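# Open the tagged valve by its stated turns

## Task

Every valve begins closed, and exactly one has a tag attached by a chain. Rotate that tagged valve open by the whole number of turns written on the tag, while all the other valves finish closed. The result only counts if it stays that way with the robot not holding anything in place, and nothing the robot is in contact with at the end may sag or drop once released.

## Robot and tools

ROBOT. One arm (URDF name big_yam) with six revolute joints, listed base outward as waist, shoulder, elbow, wrist pitch, wrist yaw, wrist roll, plus a parallel two-finger gripper whose two fingers are driven by a single number. Joint ranges in rad: waist -2.880 to 2.880, shoulder 0.000 to 3.142, elbow 0.000 to 3.019, wrist pitch -1.693 to 1.571, wrist yaw -1.571 to 1.571, wrist roll -2.094 to 2.094. The elbow cannot fully straighten. The finger gap spans 0.000 m (shut) to 0.094 m (wide open).

FRAMES. The scene frame sits on the table surface right under the arm's base: +z up, +x forward, +y to the left when facing along +x. The base may be slightly tilted. The gripper frame has the fingers pointing along its +z and closing along its y. end_effector_position is the midpoint between the finger pads, roughly 1 cm short of the tips; at long reach the printed value can be somewhat wrong.

execute_actions. Argument actions is a list holding nothing or a single item; optional pictures (boolean) turns camera images on or off. An empty list only reports the state. An item with rows and steps is a motion: rows is 1 to 15 rows, steps is 1 to 15 (default 15), each step lasting 1/30 s; row k is used on step k and the final row repeats to fill. An item with only steps (up to 300) is a wait, counted from the previous result, so time spent replying is included. A refused call sends nothing.

ROW LAYOUT. Seven numbers, each between -1 and 1, for the single arm: dx, dy, dz, rx, ry, rz, opening. The first six are an offset, not a pose, expressed in the gripper's own axes and taken from the gripper pose in the latest result that reported it (before any such result in this scene, and for a second or later call within one reply, from where the gripper is when the action begins). Every row in a call uses that same reference; rows do not stack. Scale: 1.0 equals 0.6 m of translation or 180 degrees; rx, ry, rz form one rotation vector. opening is absolute: +1 fully open (0.094 m), -1 shut.

CONTROL. Each step the commanded pose is limited to 70 mm and 16 degrees away from the measured pose, then damped inverse kinematics chases it, favouring position over orientation. After the last step the arm only continues to the final clipped pose, so large moves need several calls; read the reported pose and send the remainder. All-zero offsets do not hold still: they pull back toward the reference pose. The arm tends to finish a centimetre or more low and can creep down; to keep it up, send the correction in the first call of a reply, zeros afterwards, and aim higher if it still sags.

move. target is one 7-number row as above (same offset reference); speed is the path's top speed in m/s, 0.002 to 0.5, default 0.25, with rotation capped at double that in rad/s. The gripper is led along a straight line lasting 0.5 to 10 s (cut off at 10 s), turning the short way. It does not avoid obstacles, lags, may drift, and can exceed speed near a straight arm. The opening is sent at the start. The path begins once the arm is still (or after 3 s). It finishes when path, arm and fingers are at rest, or 5 s after the path ends. Its result adds a move: line giving the ending (done, off_target, moving, held, fault), limits that acted (paced: the sent pose was clipped; held: a check blocked some steps, after which motion can jump fast) and the remaining distance to target; no per-step list.

wait. seconds from 0 to 10. Nothing new is commanded; the arm settles toward its last clipped pose and fingers finish moving.

zoom_image. camera is cam_high (504x504), cam_low (504x504) or cam_wrist (616x616); region is [x0, y0, x1, y1] in pixels from the top-left, no larger than 504 by 504. Use it to read the tag.

read_manual. section "licences" (the default) returns licence text only; no motion.

finished_scene. scene is the current scene number; ending it is final and the result reports success. Replying with no tool call also ends things.

RESULT LINES. The state line gives end_effector_position (m) and end_effector_quat_wxyz in the scene frame. Joint positions and Joint velocities list the six joints (rad, rad/s) then the pad gap (m, m/s). grip_measured is the finger opening on the command scale, possibly offset by about 1 mm throughout a scene. A pose unreachable line means the clearance check (which treats the mount under the base as arm) altered or blocked the command; HELD flags each affected step. Hand target shows where the controller is now steering. FAULT lines mark stops; MOTOR HOT appears from 85 °C, and at 100 °C an OVER-TEMPERATURE FAULT drops the arm until it cools.

GRIPPING. To hold something, command an opening about 0.03 under grip_measured; a smaller margin grips more gently. Each pad pushes about 50 to 62 N at most, less on very thin parts, with a brief spike on first touch.

CAUTIONS. The simulation keeps running while replies are written. Approach contacts slowly and do not aim far beyond the contact point, since speed and overshoot both raise force. Never knock or push anything off the table; loose items may be nudged by outside bumps now and then. Avoid drops, slips and slams, keep loads held only briefly to limit motor heating, release the valve so it stays put, and prefer smooth, economical motions.

Each tool is called after "Call:" by a JSON object that holds its "name" and its "arguments".

## Session

Call:
{"name": "execute_actions", "arguments": {"actions": []}}

Scene clock: 0.00 s of 5350.00 s.
end_effector_position=(+0.5387, +0.5236, +0.1225) grip_measured=+1.000 end_effector_quat_wxyz=(+0.215, +0.310, +0.607, +0.699)
Joint positions: [ 0.572  3.001  1.503  1.066 -0.123  1.095  0.094]
Joint velocities: [-0.005 -0.005  0.007  0.007 -0.037 -0.007  0.   ]
Motor temperatures (°C, as the motors report them): [25 27 25 25 25 25]
Hand target: +0.548, +0.523, +0.139; +0.225, +0.307, +0.596, +0.707

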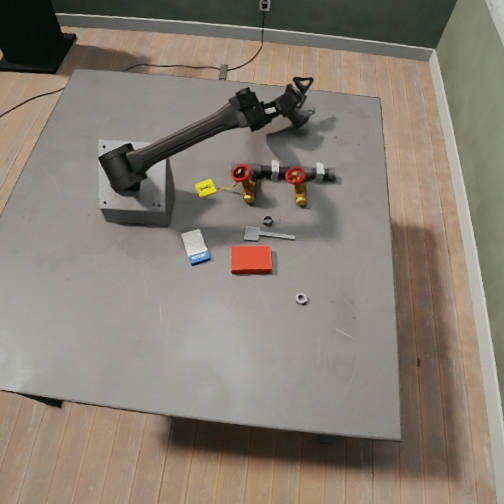

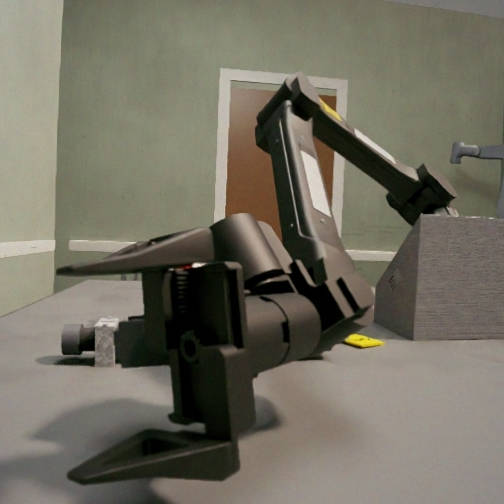

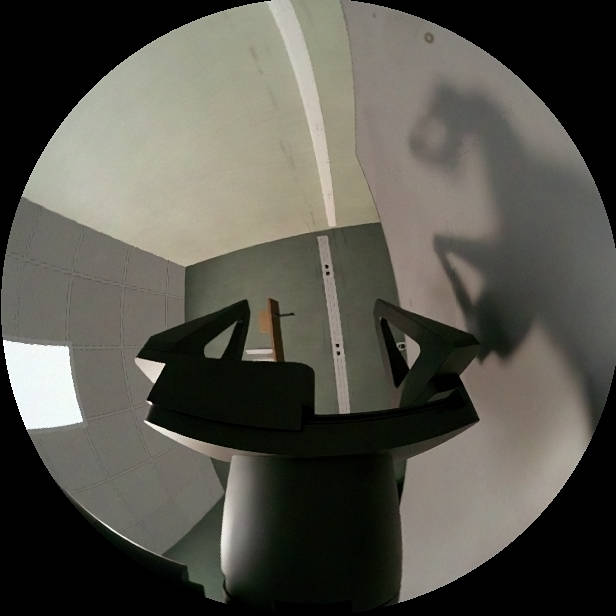

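Call:
{"name": "move", "arguments": {"target": [0,0.3,-0.3,0.52,0,0,1]}}

Call:
{"name": "zoom_image", "arguments": {"camera": "cam_high", "region": [170,140,350,240]}}

Scene clock: 8.70 s of 5350.00 s.
end_effector_position=(+0.4281, +0.3495, +0.2682) grip_measured=+1.000 end_effector_quat_wxyz=(-0.089, +0.350, +0.932, +0.029)
Joint positions: [ 0.794  2.518  1.828 -1.433  0.359  1.65   0.094]
Joint velocities: [-0.015  0.005 -0.012 -0.012 -0.037  0.037  0.   ]
Motor temperatures (°C, as the motors report them): [25 28 26 25 25 25]
Hand target: +0.432, +0.363, +0.287; -0.080, +0.355, +0.930, +0.042
Off the commanded pose: 0.024 m, 3 deg.
After step 90, 1.93 s passed at rest.
move: off_target

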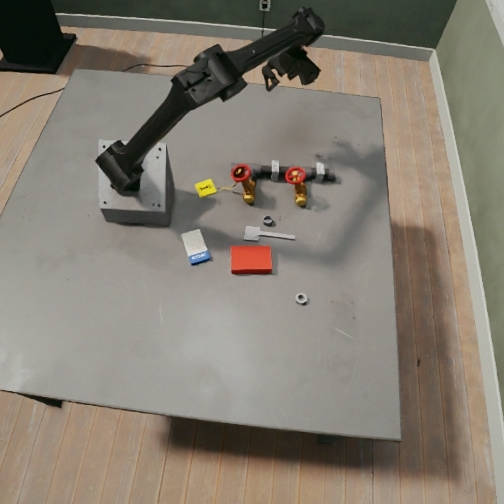

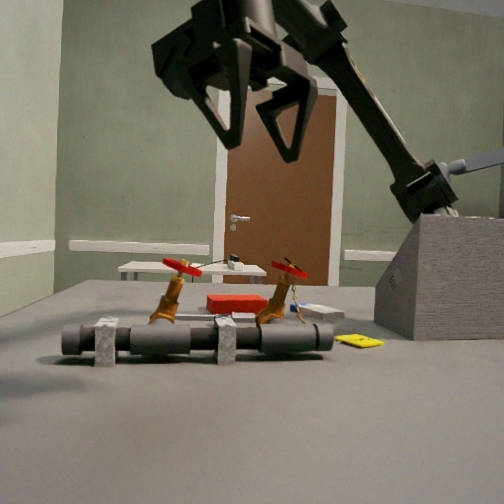

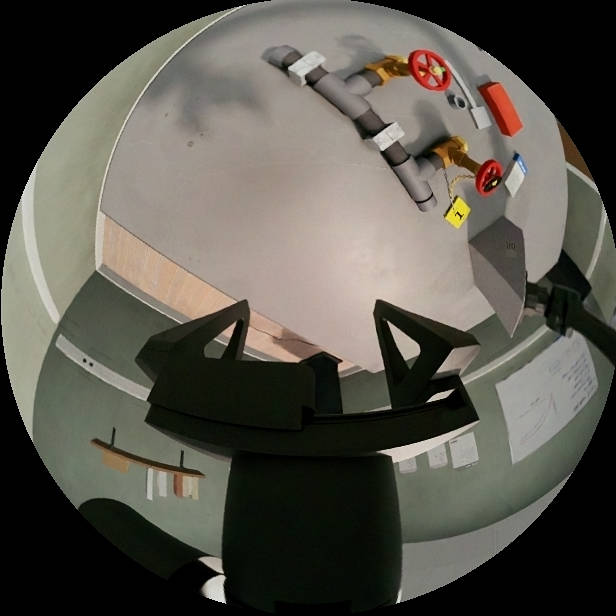

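Region (170, 140, 350, 240) of cam_high's 504x504 image, scaled by 2.800, with more detail than that image has.

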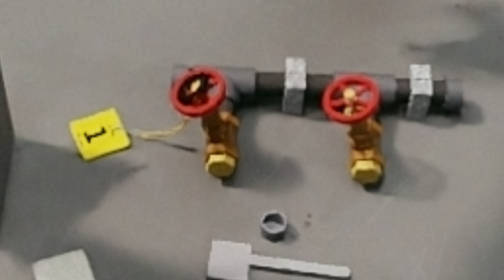

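Call:
{"name": "move", "arguments": {"target": [-0.26,-0.48,0.03,0,-0.055,0,1]}}

Scene clock: 14.67 s of 5350.00 s.
end_effector_position=(+0.3434, +0.0316, +0.2254) grip_measured=+1.000 end_effector_quat_wxyz=(-0.012, +0.354, +0.935, -0.012)
Joint positions: [ 0.538  1.729  0.959 -1.246  0.658  1.409  0.094]
Joint velocities: [-0.015  0.005 -0.002 -0.012 -0.007 -0.051  0.   ]
Motor temperatures (°C, as the motors report them): [26 28 27 25 25 25]
Hand target: +0.348, +0.033, +0.227; -0.008, +0.352, +0.936, -0.005
Off the commanded pose: 0.008 m, 1 deg.
After step 90, 1.13 s passed at rest.
move: done

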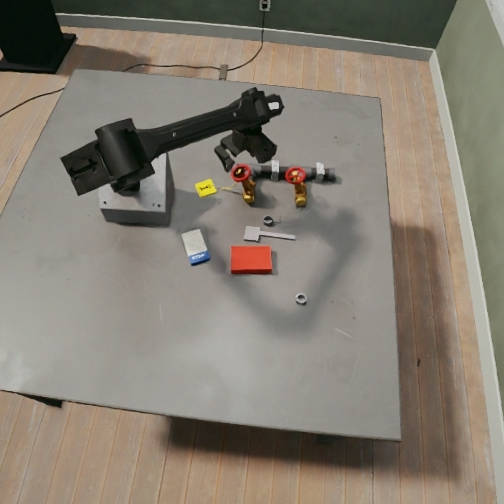

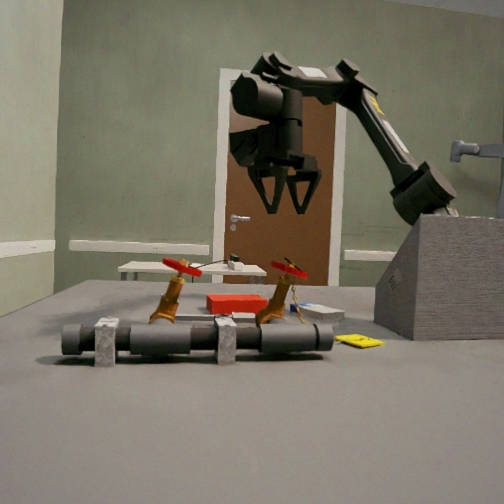

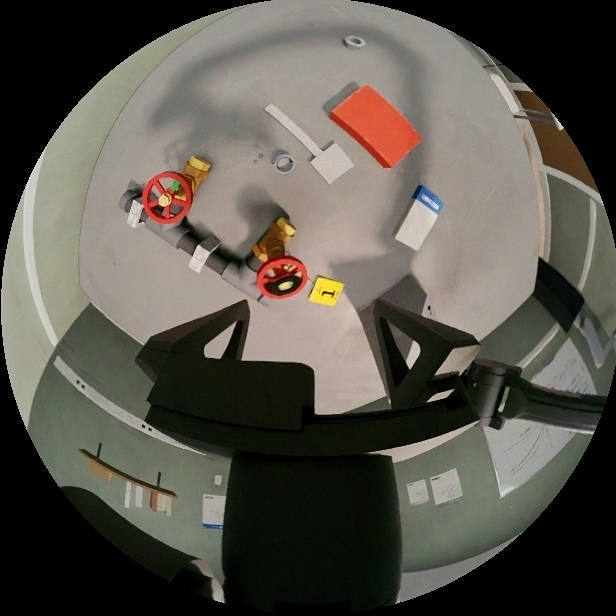

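Call:
{"name": "move", "arguments": {"target": [0,0.06,0.1,-0.06,-0.07,0,1], "speed": 0.1}}

Scene clock: 23.13 s of 5350.00 s.
end_effector_position=(+0.3610, +0.0566, +0.1687) grip_measured=+1.000 end_effector_quat_wxyz=(+0.123, +0.354, +0.927, +0.034)
Joint positions: [ 0.519  1.749  0.75  -0.679  0.827  1.172  0.094]
Joint velocities: [-0.005 -0.005  0.017  0.007 -0.051 -0.081  0.   ]
Motor temperatures (°C, as the motors report them): [25 28 27 25 25 25]
Hand target: +0.365, +0.057, +0.165; +0.124, +0.352, +0.927, +0.033
Off the commanded pose: 0.006 m, 1 deg.
After step 90, 3.63 s passed at rest.
move: done

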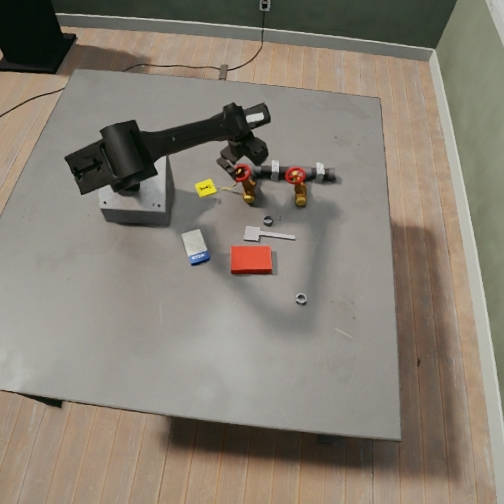

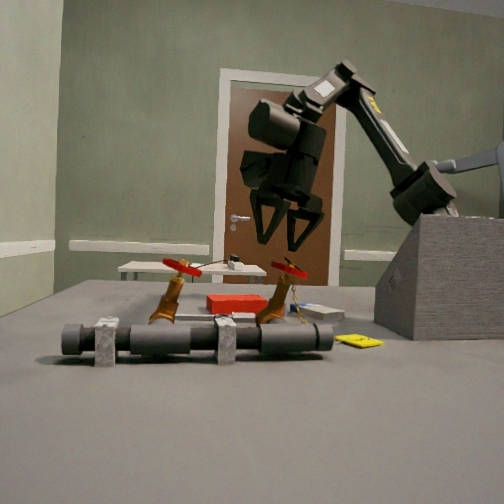

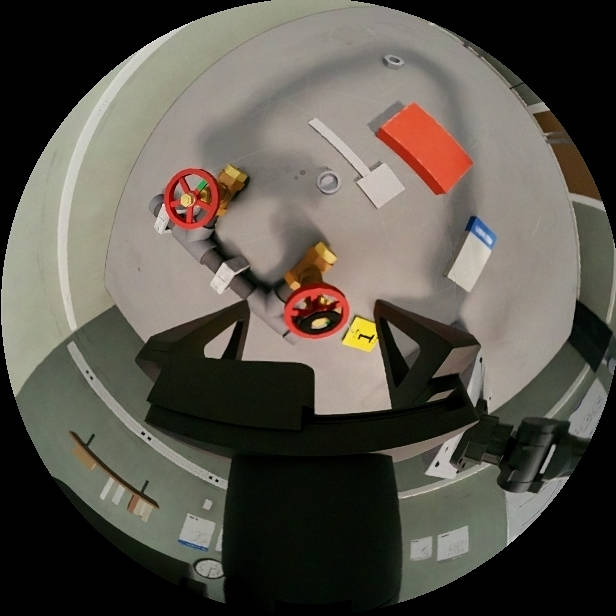

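Call:
{"name": "move", "arguments": {"target": [0.015,0,0.06,0,0,0,1], "speed": 0.06}}

Scene clock: 30.77 s of 5350.00 s.
end_effector_position=(+0.3603, +0.0613, +0.1356) grip_measured=+1.000 end_effector_quat_wxyz=(+0.122, +0.356, +0.926, +0.033)
Joint positions: [ 0.469  1.806  0.711 -0.532  0.83   1.106  0.094]
Joint velocities: [-0.024 -0.015 -0.007  0.022 -0.051  0.051  0.   ]
Motor temperatures (°C, as the motors report them): [25 27 27 25 25 25]
Hand target: +0.363, +0.062, +0.132; +0.123, +0.354, +0.927, +0.033
Off the commanded pose: 0.005 m, 0 deg.
After step 90, 3.70 s passed at rest.
move: done

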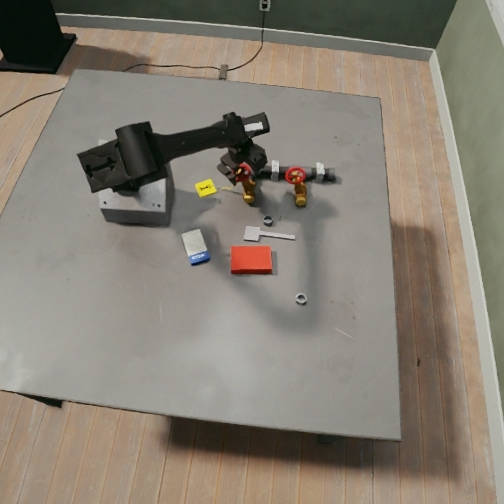

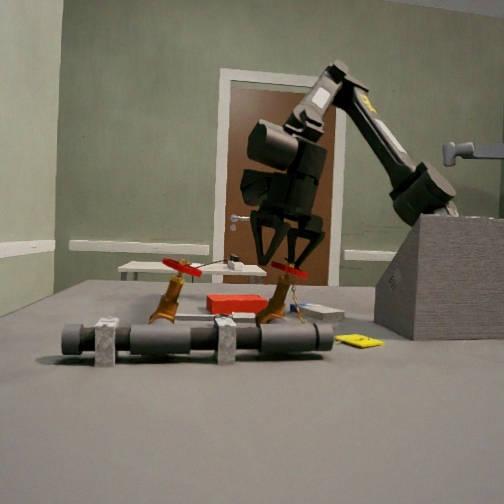

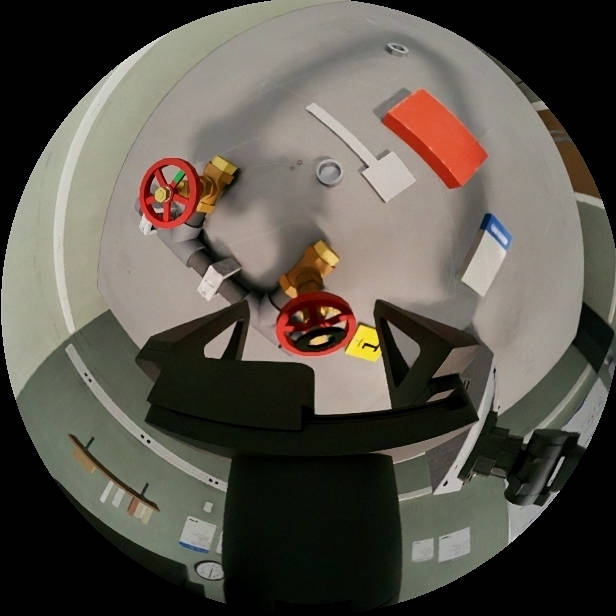

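Call:
{"name": "move", "arguments": {"target": [0.05,-0.006,0.015,0,0,0,1], "speed": 0.06}}

Scene clock: 33.63 s of 5350.00 s.
end_effector_position=(+0.3366, +0.0711, +0.1176) grip_measured=+1.000 end_effector_quat_wxyz=(+0.114, +0.351, +0.929, +0.026)
Joint positions: [ 0.483  1.849  0.665 -0.49   0.828  1.137  0.094]
Joint velocities: [-0.005 -0.005 -0.017  0.017 -0.051  0.007  0.   ]
Motor temperatures (°C, as the motors report them): [25 27 26 25 25 25]
Hand target: +0.339, +0.079, +0.121; +0.122, +0.356, +0.926, +0.034
Off the commanded pose: 0.008 m, 1 deg.
move: done

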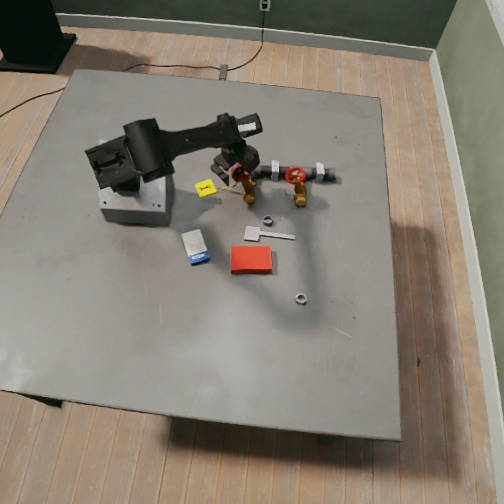

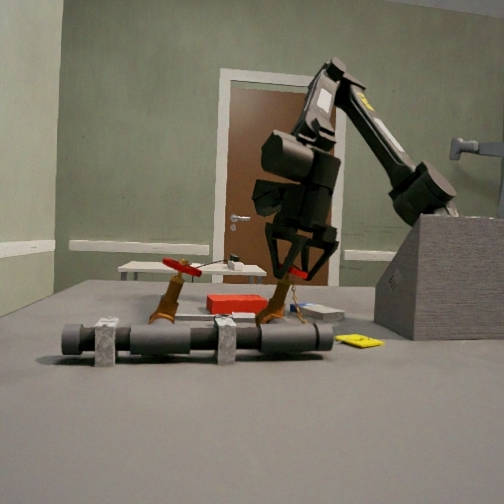

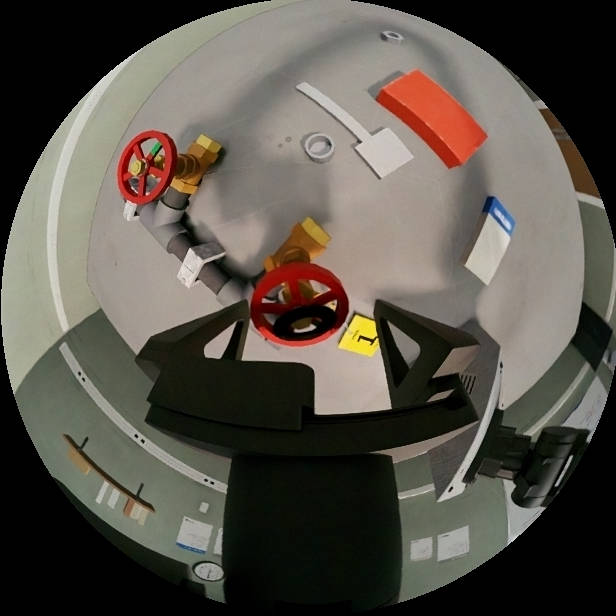

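Call:
{"name": "move", "arguments": {"target": [0.01,0.016,0.012,0,0,0,1], "speed": 0.05}}

Call:
{"name": "move", "arguments": {"target": [0,0,0,0,0,0,0.0]}}

Scene clock: 36.93 s of 5350.00 s.
end_effector_position=(+0.3309, +0.0764, +0.1084) grip_measured=+1.000 end_effector_quat_wxyz=(+0.108, +0.342, +0.933, +0.018)
Joint positions: [ 0.483  1.885  0.665 -0.483  0.828  1.138  0.094]
Joint velocities: [ 0.005 -0.005  0.007 -0.002 -0.022  0.037  0.   ]
Motor temperatures (°C, as the motors report them): [25 27 26 25 25 25]
Hand target: +0.340, +0.082, +0.111; +0.114, +0.350, +0.929, +0.026
Off the commanded pose: 0.011 m, 2 deg.
move: off_target

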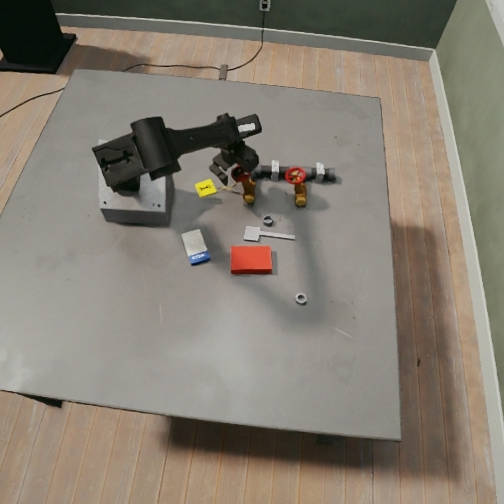

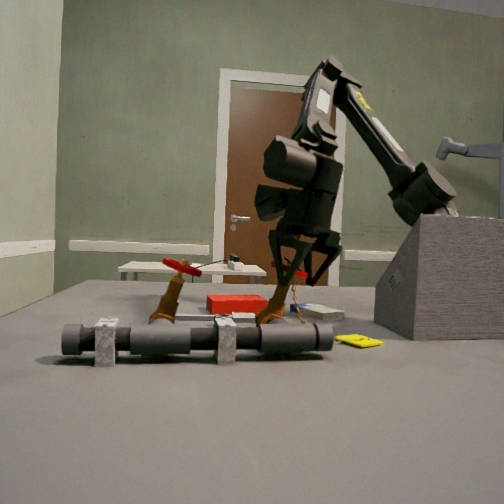

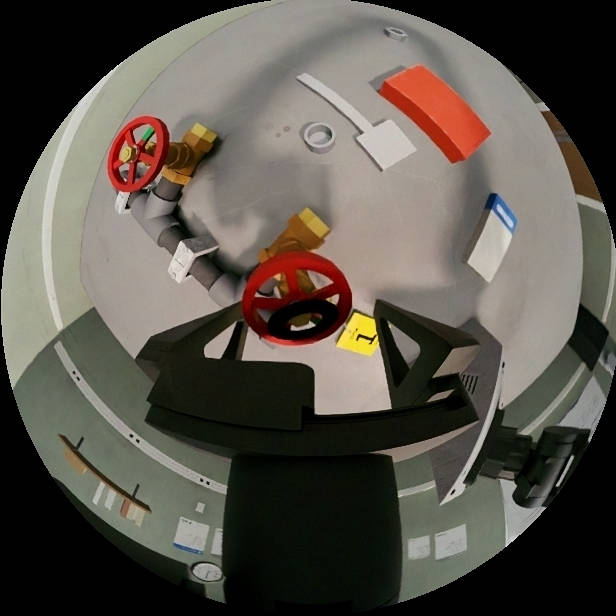

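Scene clock: 37.43 s of 5350.00 s.
end_effector_position=(+0.3357, +0.0821, +0.1101) grip_measured=+0.248 end_effector_quat_wxyz=(+0.106, +0.345, +0.932, +0.029)
Joint positions: [ 0.485  1.888  0.675 -0.471  0.809  1.134  0.059]
Joint velocities: [ 0.005 -0.005 -0.002 -0.012  0.007 -0.051 -0.   ]
Motor temperatures (°C, as the motors report them): [25 27 26 25 25 25]
Hand target: +0.331, +0.077, +0.108; +0.108, +0.342, +0.933, +0.018
Off the commanded pose: 0.008 m, 1 deg.
move: done

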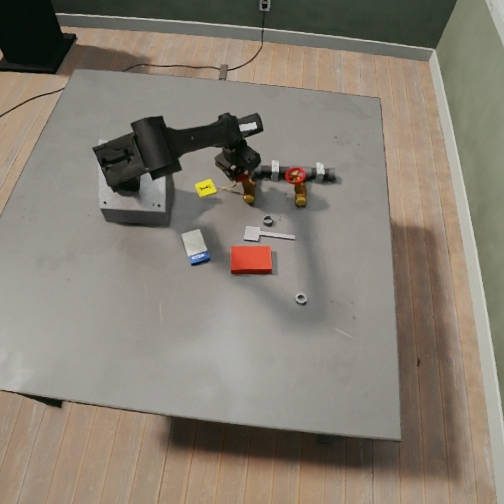

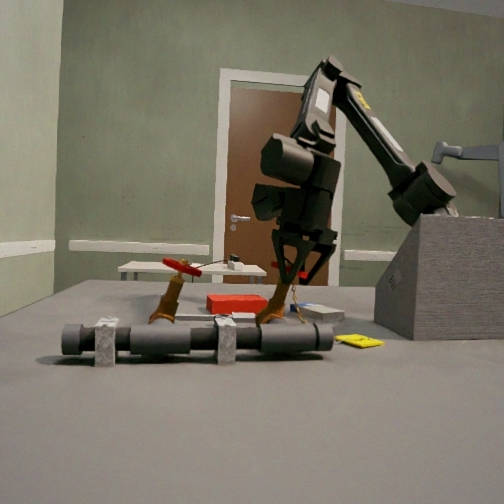

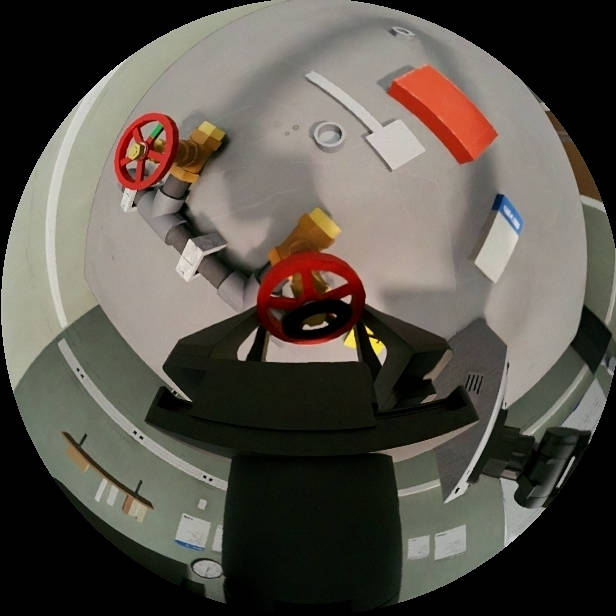

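Gripped. Turn.

Call:
{"name": "move", "arguments": {"target": [0,0,0,0,0,-0.5,0.2], "speed": 0.4}}

Call:
{"name": "move", "arguments": {"target": [0,0,0,0,0,-0.5,0.2], "speed": 0.4}}

Scene clock: 43.03 s of 5350.00 s.
end_effector_position=(+0.3359, +0.0611, +0.1113) grip_measured=+0.247 end_effector_quat_wxyz=(+0.090, -0.355, +0.926, -0.093)
Joint positions: [ 0.477  1.875  0.667 -0.502  0.9   -0.302  0.059]
Joint velocities: [-0.005 -0.005 -0.007 -0.002  0.007 -0.066  0.001]
Motor temperatures (°C, as the motors report them): [25 27 26 25 26 25]
Hand target: +0.335, +0.081, +0.111; +0.095, -0.413, +0.904, -0.058
Off the commanded pose: 0.021 m, 9 deg.
move: off_target; limits=paced

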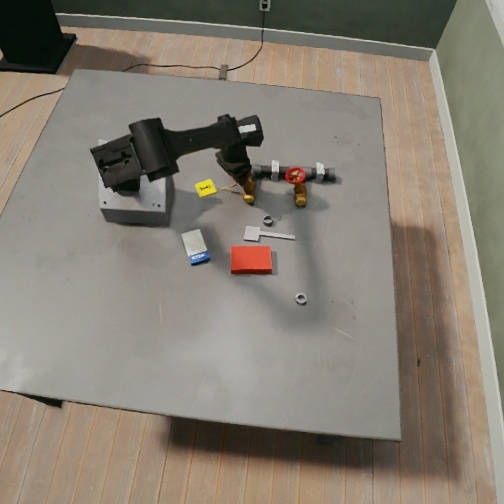

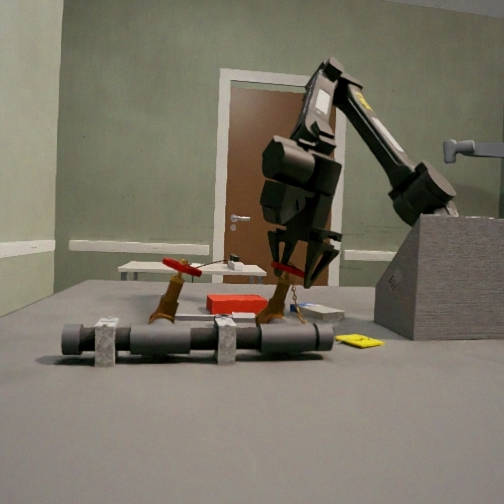

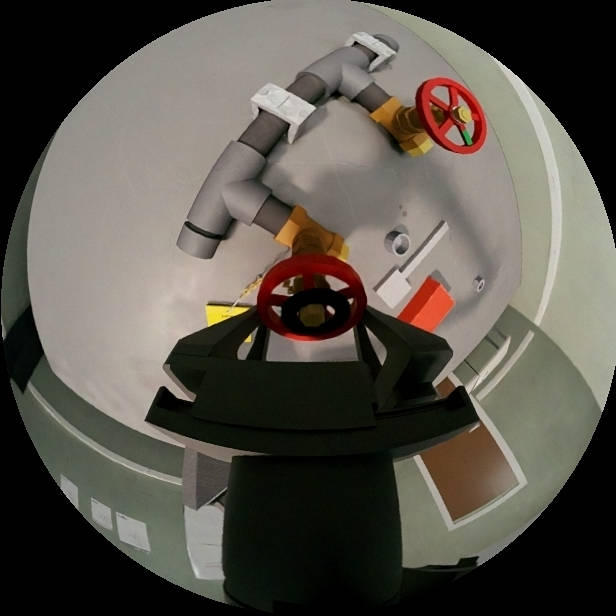

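Scene clock: 46.07 s of 5350.00 s.
end_effector_position=(+0.3583, +0.0530, +0.1241) grip_measured=+0.204 end_effector_quat_wxyz=(-0.003, +0.880, -0.449, +0.153)
Joint positions: [ 0.469  1.854  0.699 -0.497  0.939 -1.82   0.057]
Joint velocities: [-0.015 -0.015  0.012 -0.002 -0.022  0.037 -0.001]
Motor temperatures (°C, as the motors report them): [25 27 26 25 26 25]
Hand target: +0.336, +0.060, +0.112; +0.003, +0.905, -0.405, +0.129
Off the commanded pose: 0.027 m, 7 deg.
move: off_target; limits=paced

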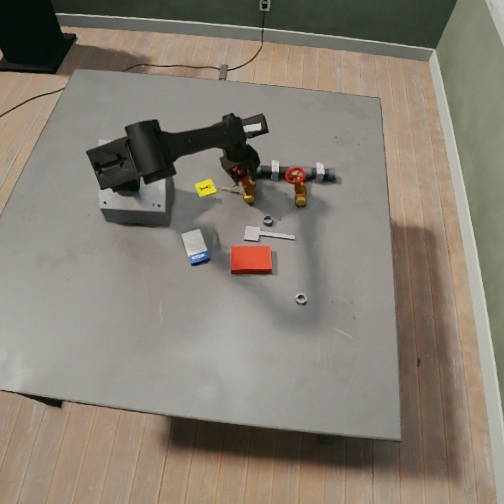

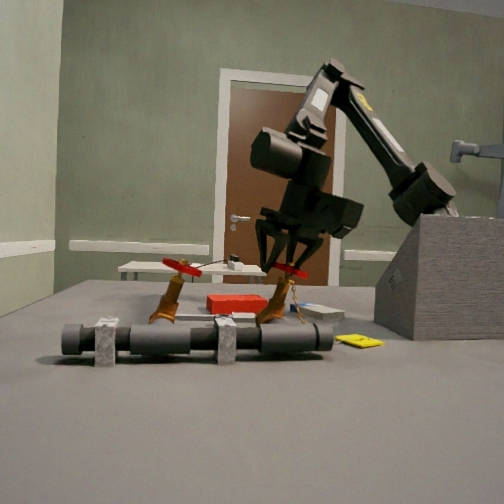

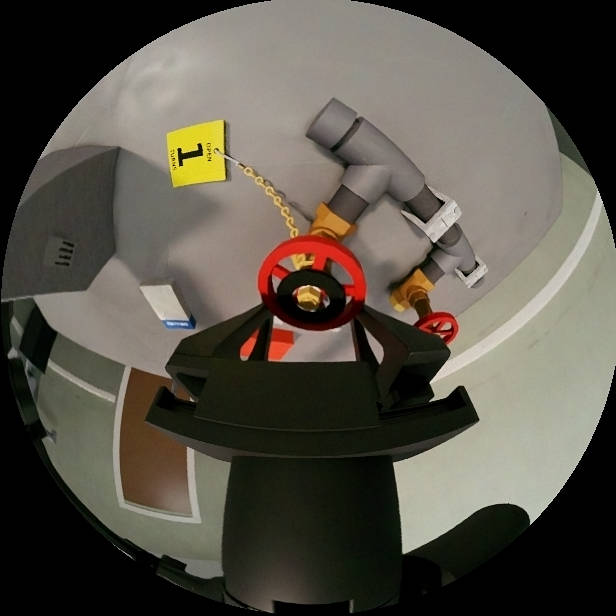

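Call:
{"name": "move", "arguments": {"target": [0,0,0,0,0,0,1]}}

Call:
{"name": "move", "arguments": {"target": [0,0,-0.08,0,0,0.59,1], "speed": 0.5}}

Call:
{"name": "move", "arguments": {"target": [0,0,-0.01,0,0,0.59,1], "speed": 0.5}}

Scene clock: 52.10 s of 5350.00 s.
end_effector_position=(+0.3571, +0.0528, +0.1235) grip_measured=+0.998 end_effector_quat_wxyz=(-0.002, +0.883, -0.445, +0.153)
Joint positions: [ 0.469  1.853  0.696 -0.497  0.939 -1.829  0.094]
Joint velocities: [-0.005  0.015  0.007  0.007  0.007 -0.007 -0.   ]
Motor temperatures (°C, as the motors report them): [25 27 26 25 26 25]
Hand target: +0.358, +0.053, +0.124; -0.003, +0.880, -0.449, +0.153
Off the commanded pose: 0.001 m, 1 deg.
After step 90, 2.33 s passed at rest.
move: done

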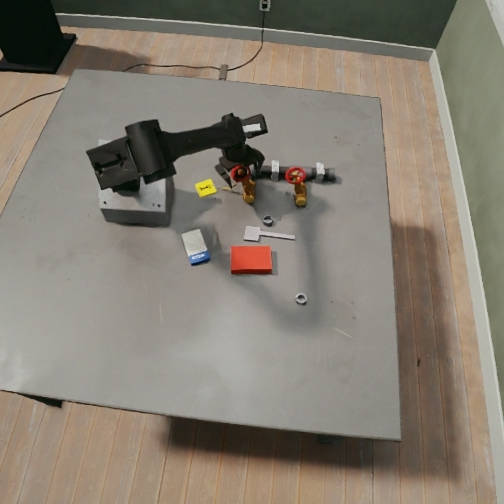

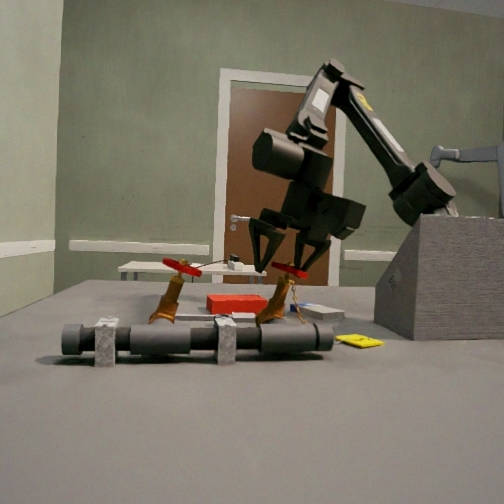

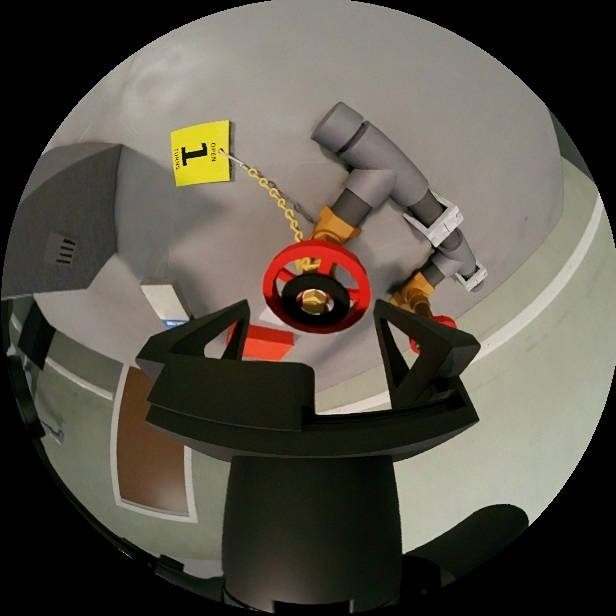

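Scene clock: 54.77 s of 5350.00 s.
end_effector_position=(+0.3287, +0.0526, +0.1535) grip_measured=+0.998 end_effector_quat_wxyz=(+0.106, -0.188, +0.972, -0.093)
Joint positions: [ 0.561  1.798  0.701 -0.73   0.916  0.187  0.094]
Joint velocities: [ 0.005 -0.034 -0.007 -0.022 -0.037  0.051 -0.   ]
Motor temperatures (°C, as the motors report them): [25 27 26 25 26 25]
Hand target: +0.344, +0.059, +0.170; +0.125, -0.175, +0.973, -0.088
Off the commanded pose: 0.023 m, 3 deg.
move: off_target

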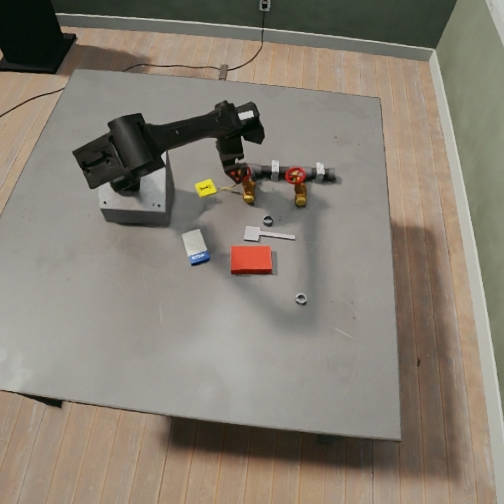

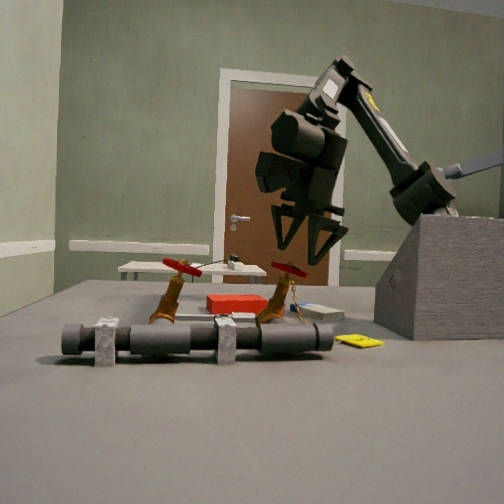

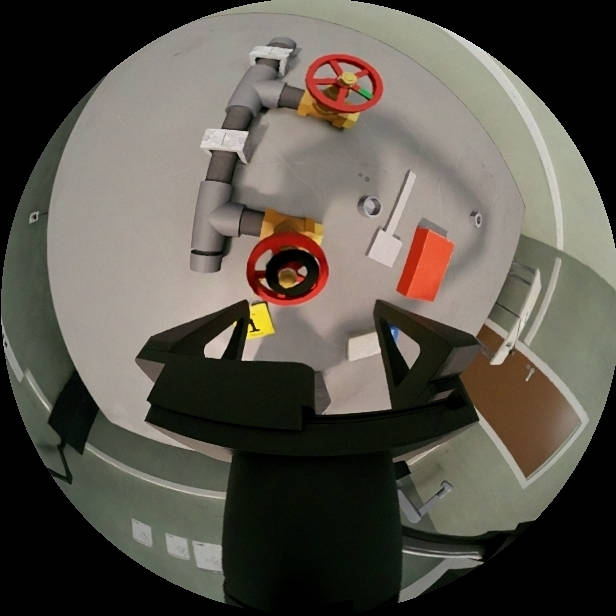

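Scene clock: 57.40 s of 5350.00 s.
end_effector_position=(+0.3214, +0.0510, +0.1503) grip_measured=+0.998 end_effector_quat_wxyz=(+0.133, +0.659, +0.740, +0.022)
Joint positions: [ 0.561  1.798  0.691 -0.745  0.909  2.043  0.094]
Joint velocities: [ 0.005 -0.015 -0.012 -0.017  0.051 -0.037 -0.001]
Motor temperatures (°C, as the motors report them): [25 27 26 25 26 25]
Hand target: +0.327, +0.053, +0.159; +0.138, +0.664, +0.734, +0.030
Off the commanded pose: 0.011 m, 1 deg.
move: off_target

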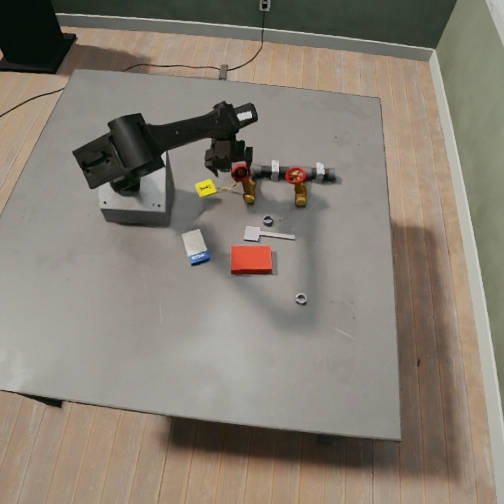

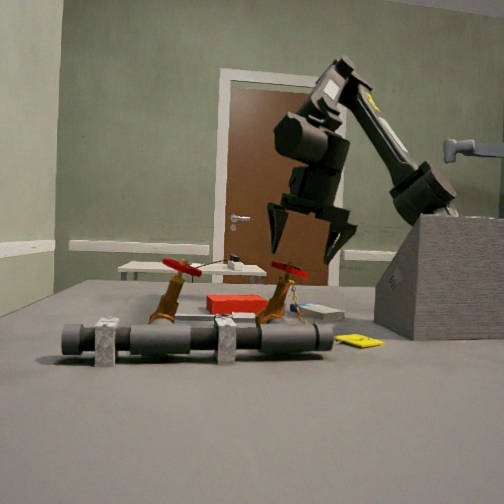

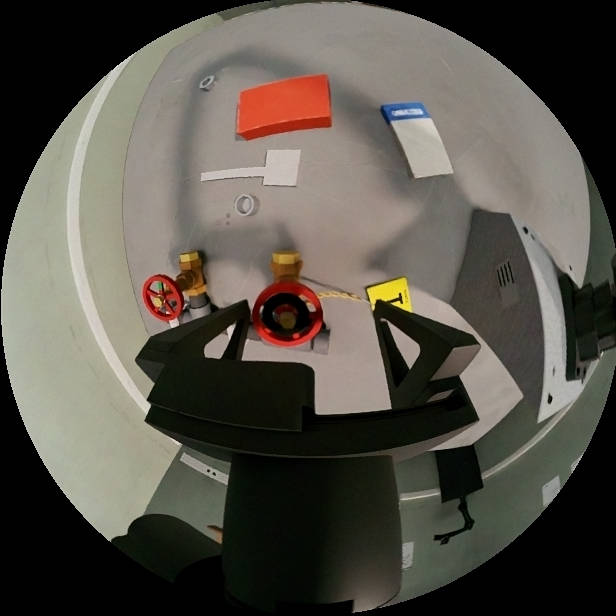

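Call:
{"name": "move", "arguments": {"target": [0.04,0.068,0.035,0,0,0,1], "speed": 0.08}}

Scene clock: 61.67 s of 5350.00 s.
end_effector_position=(+0.3482, +0.0724, +0.1311) grip_measured=+0.998 end_effector_quat_wxyz=(+0.131, +0.654, +0.744, +0.012)
Joint positions: [ 0.527  1.922  0.771 -0.688  0.92   1.998  0.094]
Joint velocities: [-0.005  0.005 -0.007 -0.002  0.022 -0.037  0.001]
Motor temperatures (°C, as the motors report them): [25 27 26 25 26 25]
Hand target: +0.363, +0.076, +0.134; +0.133, +0.659, +0.740, +0.021
Off the commanded pose: 0.016 m, 1 deg.
After step 90, 0.27 s passed at rest.
move: off_target

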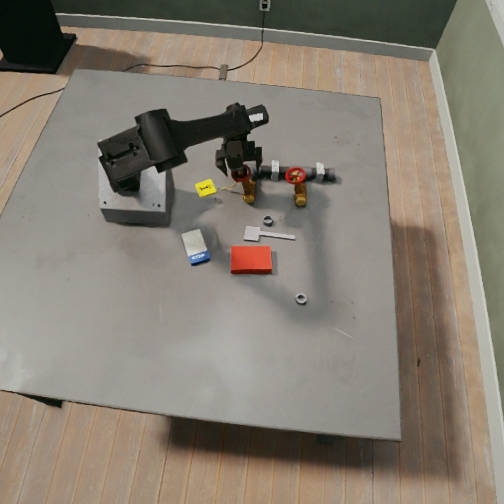

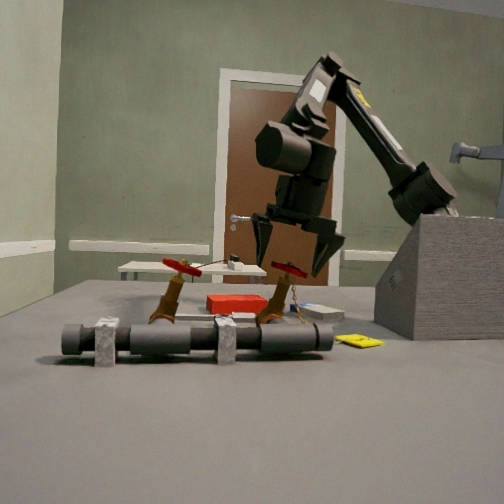

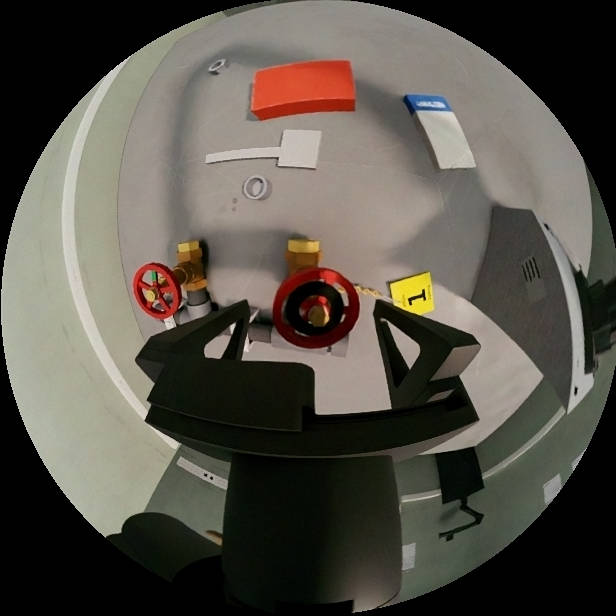

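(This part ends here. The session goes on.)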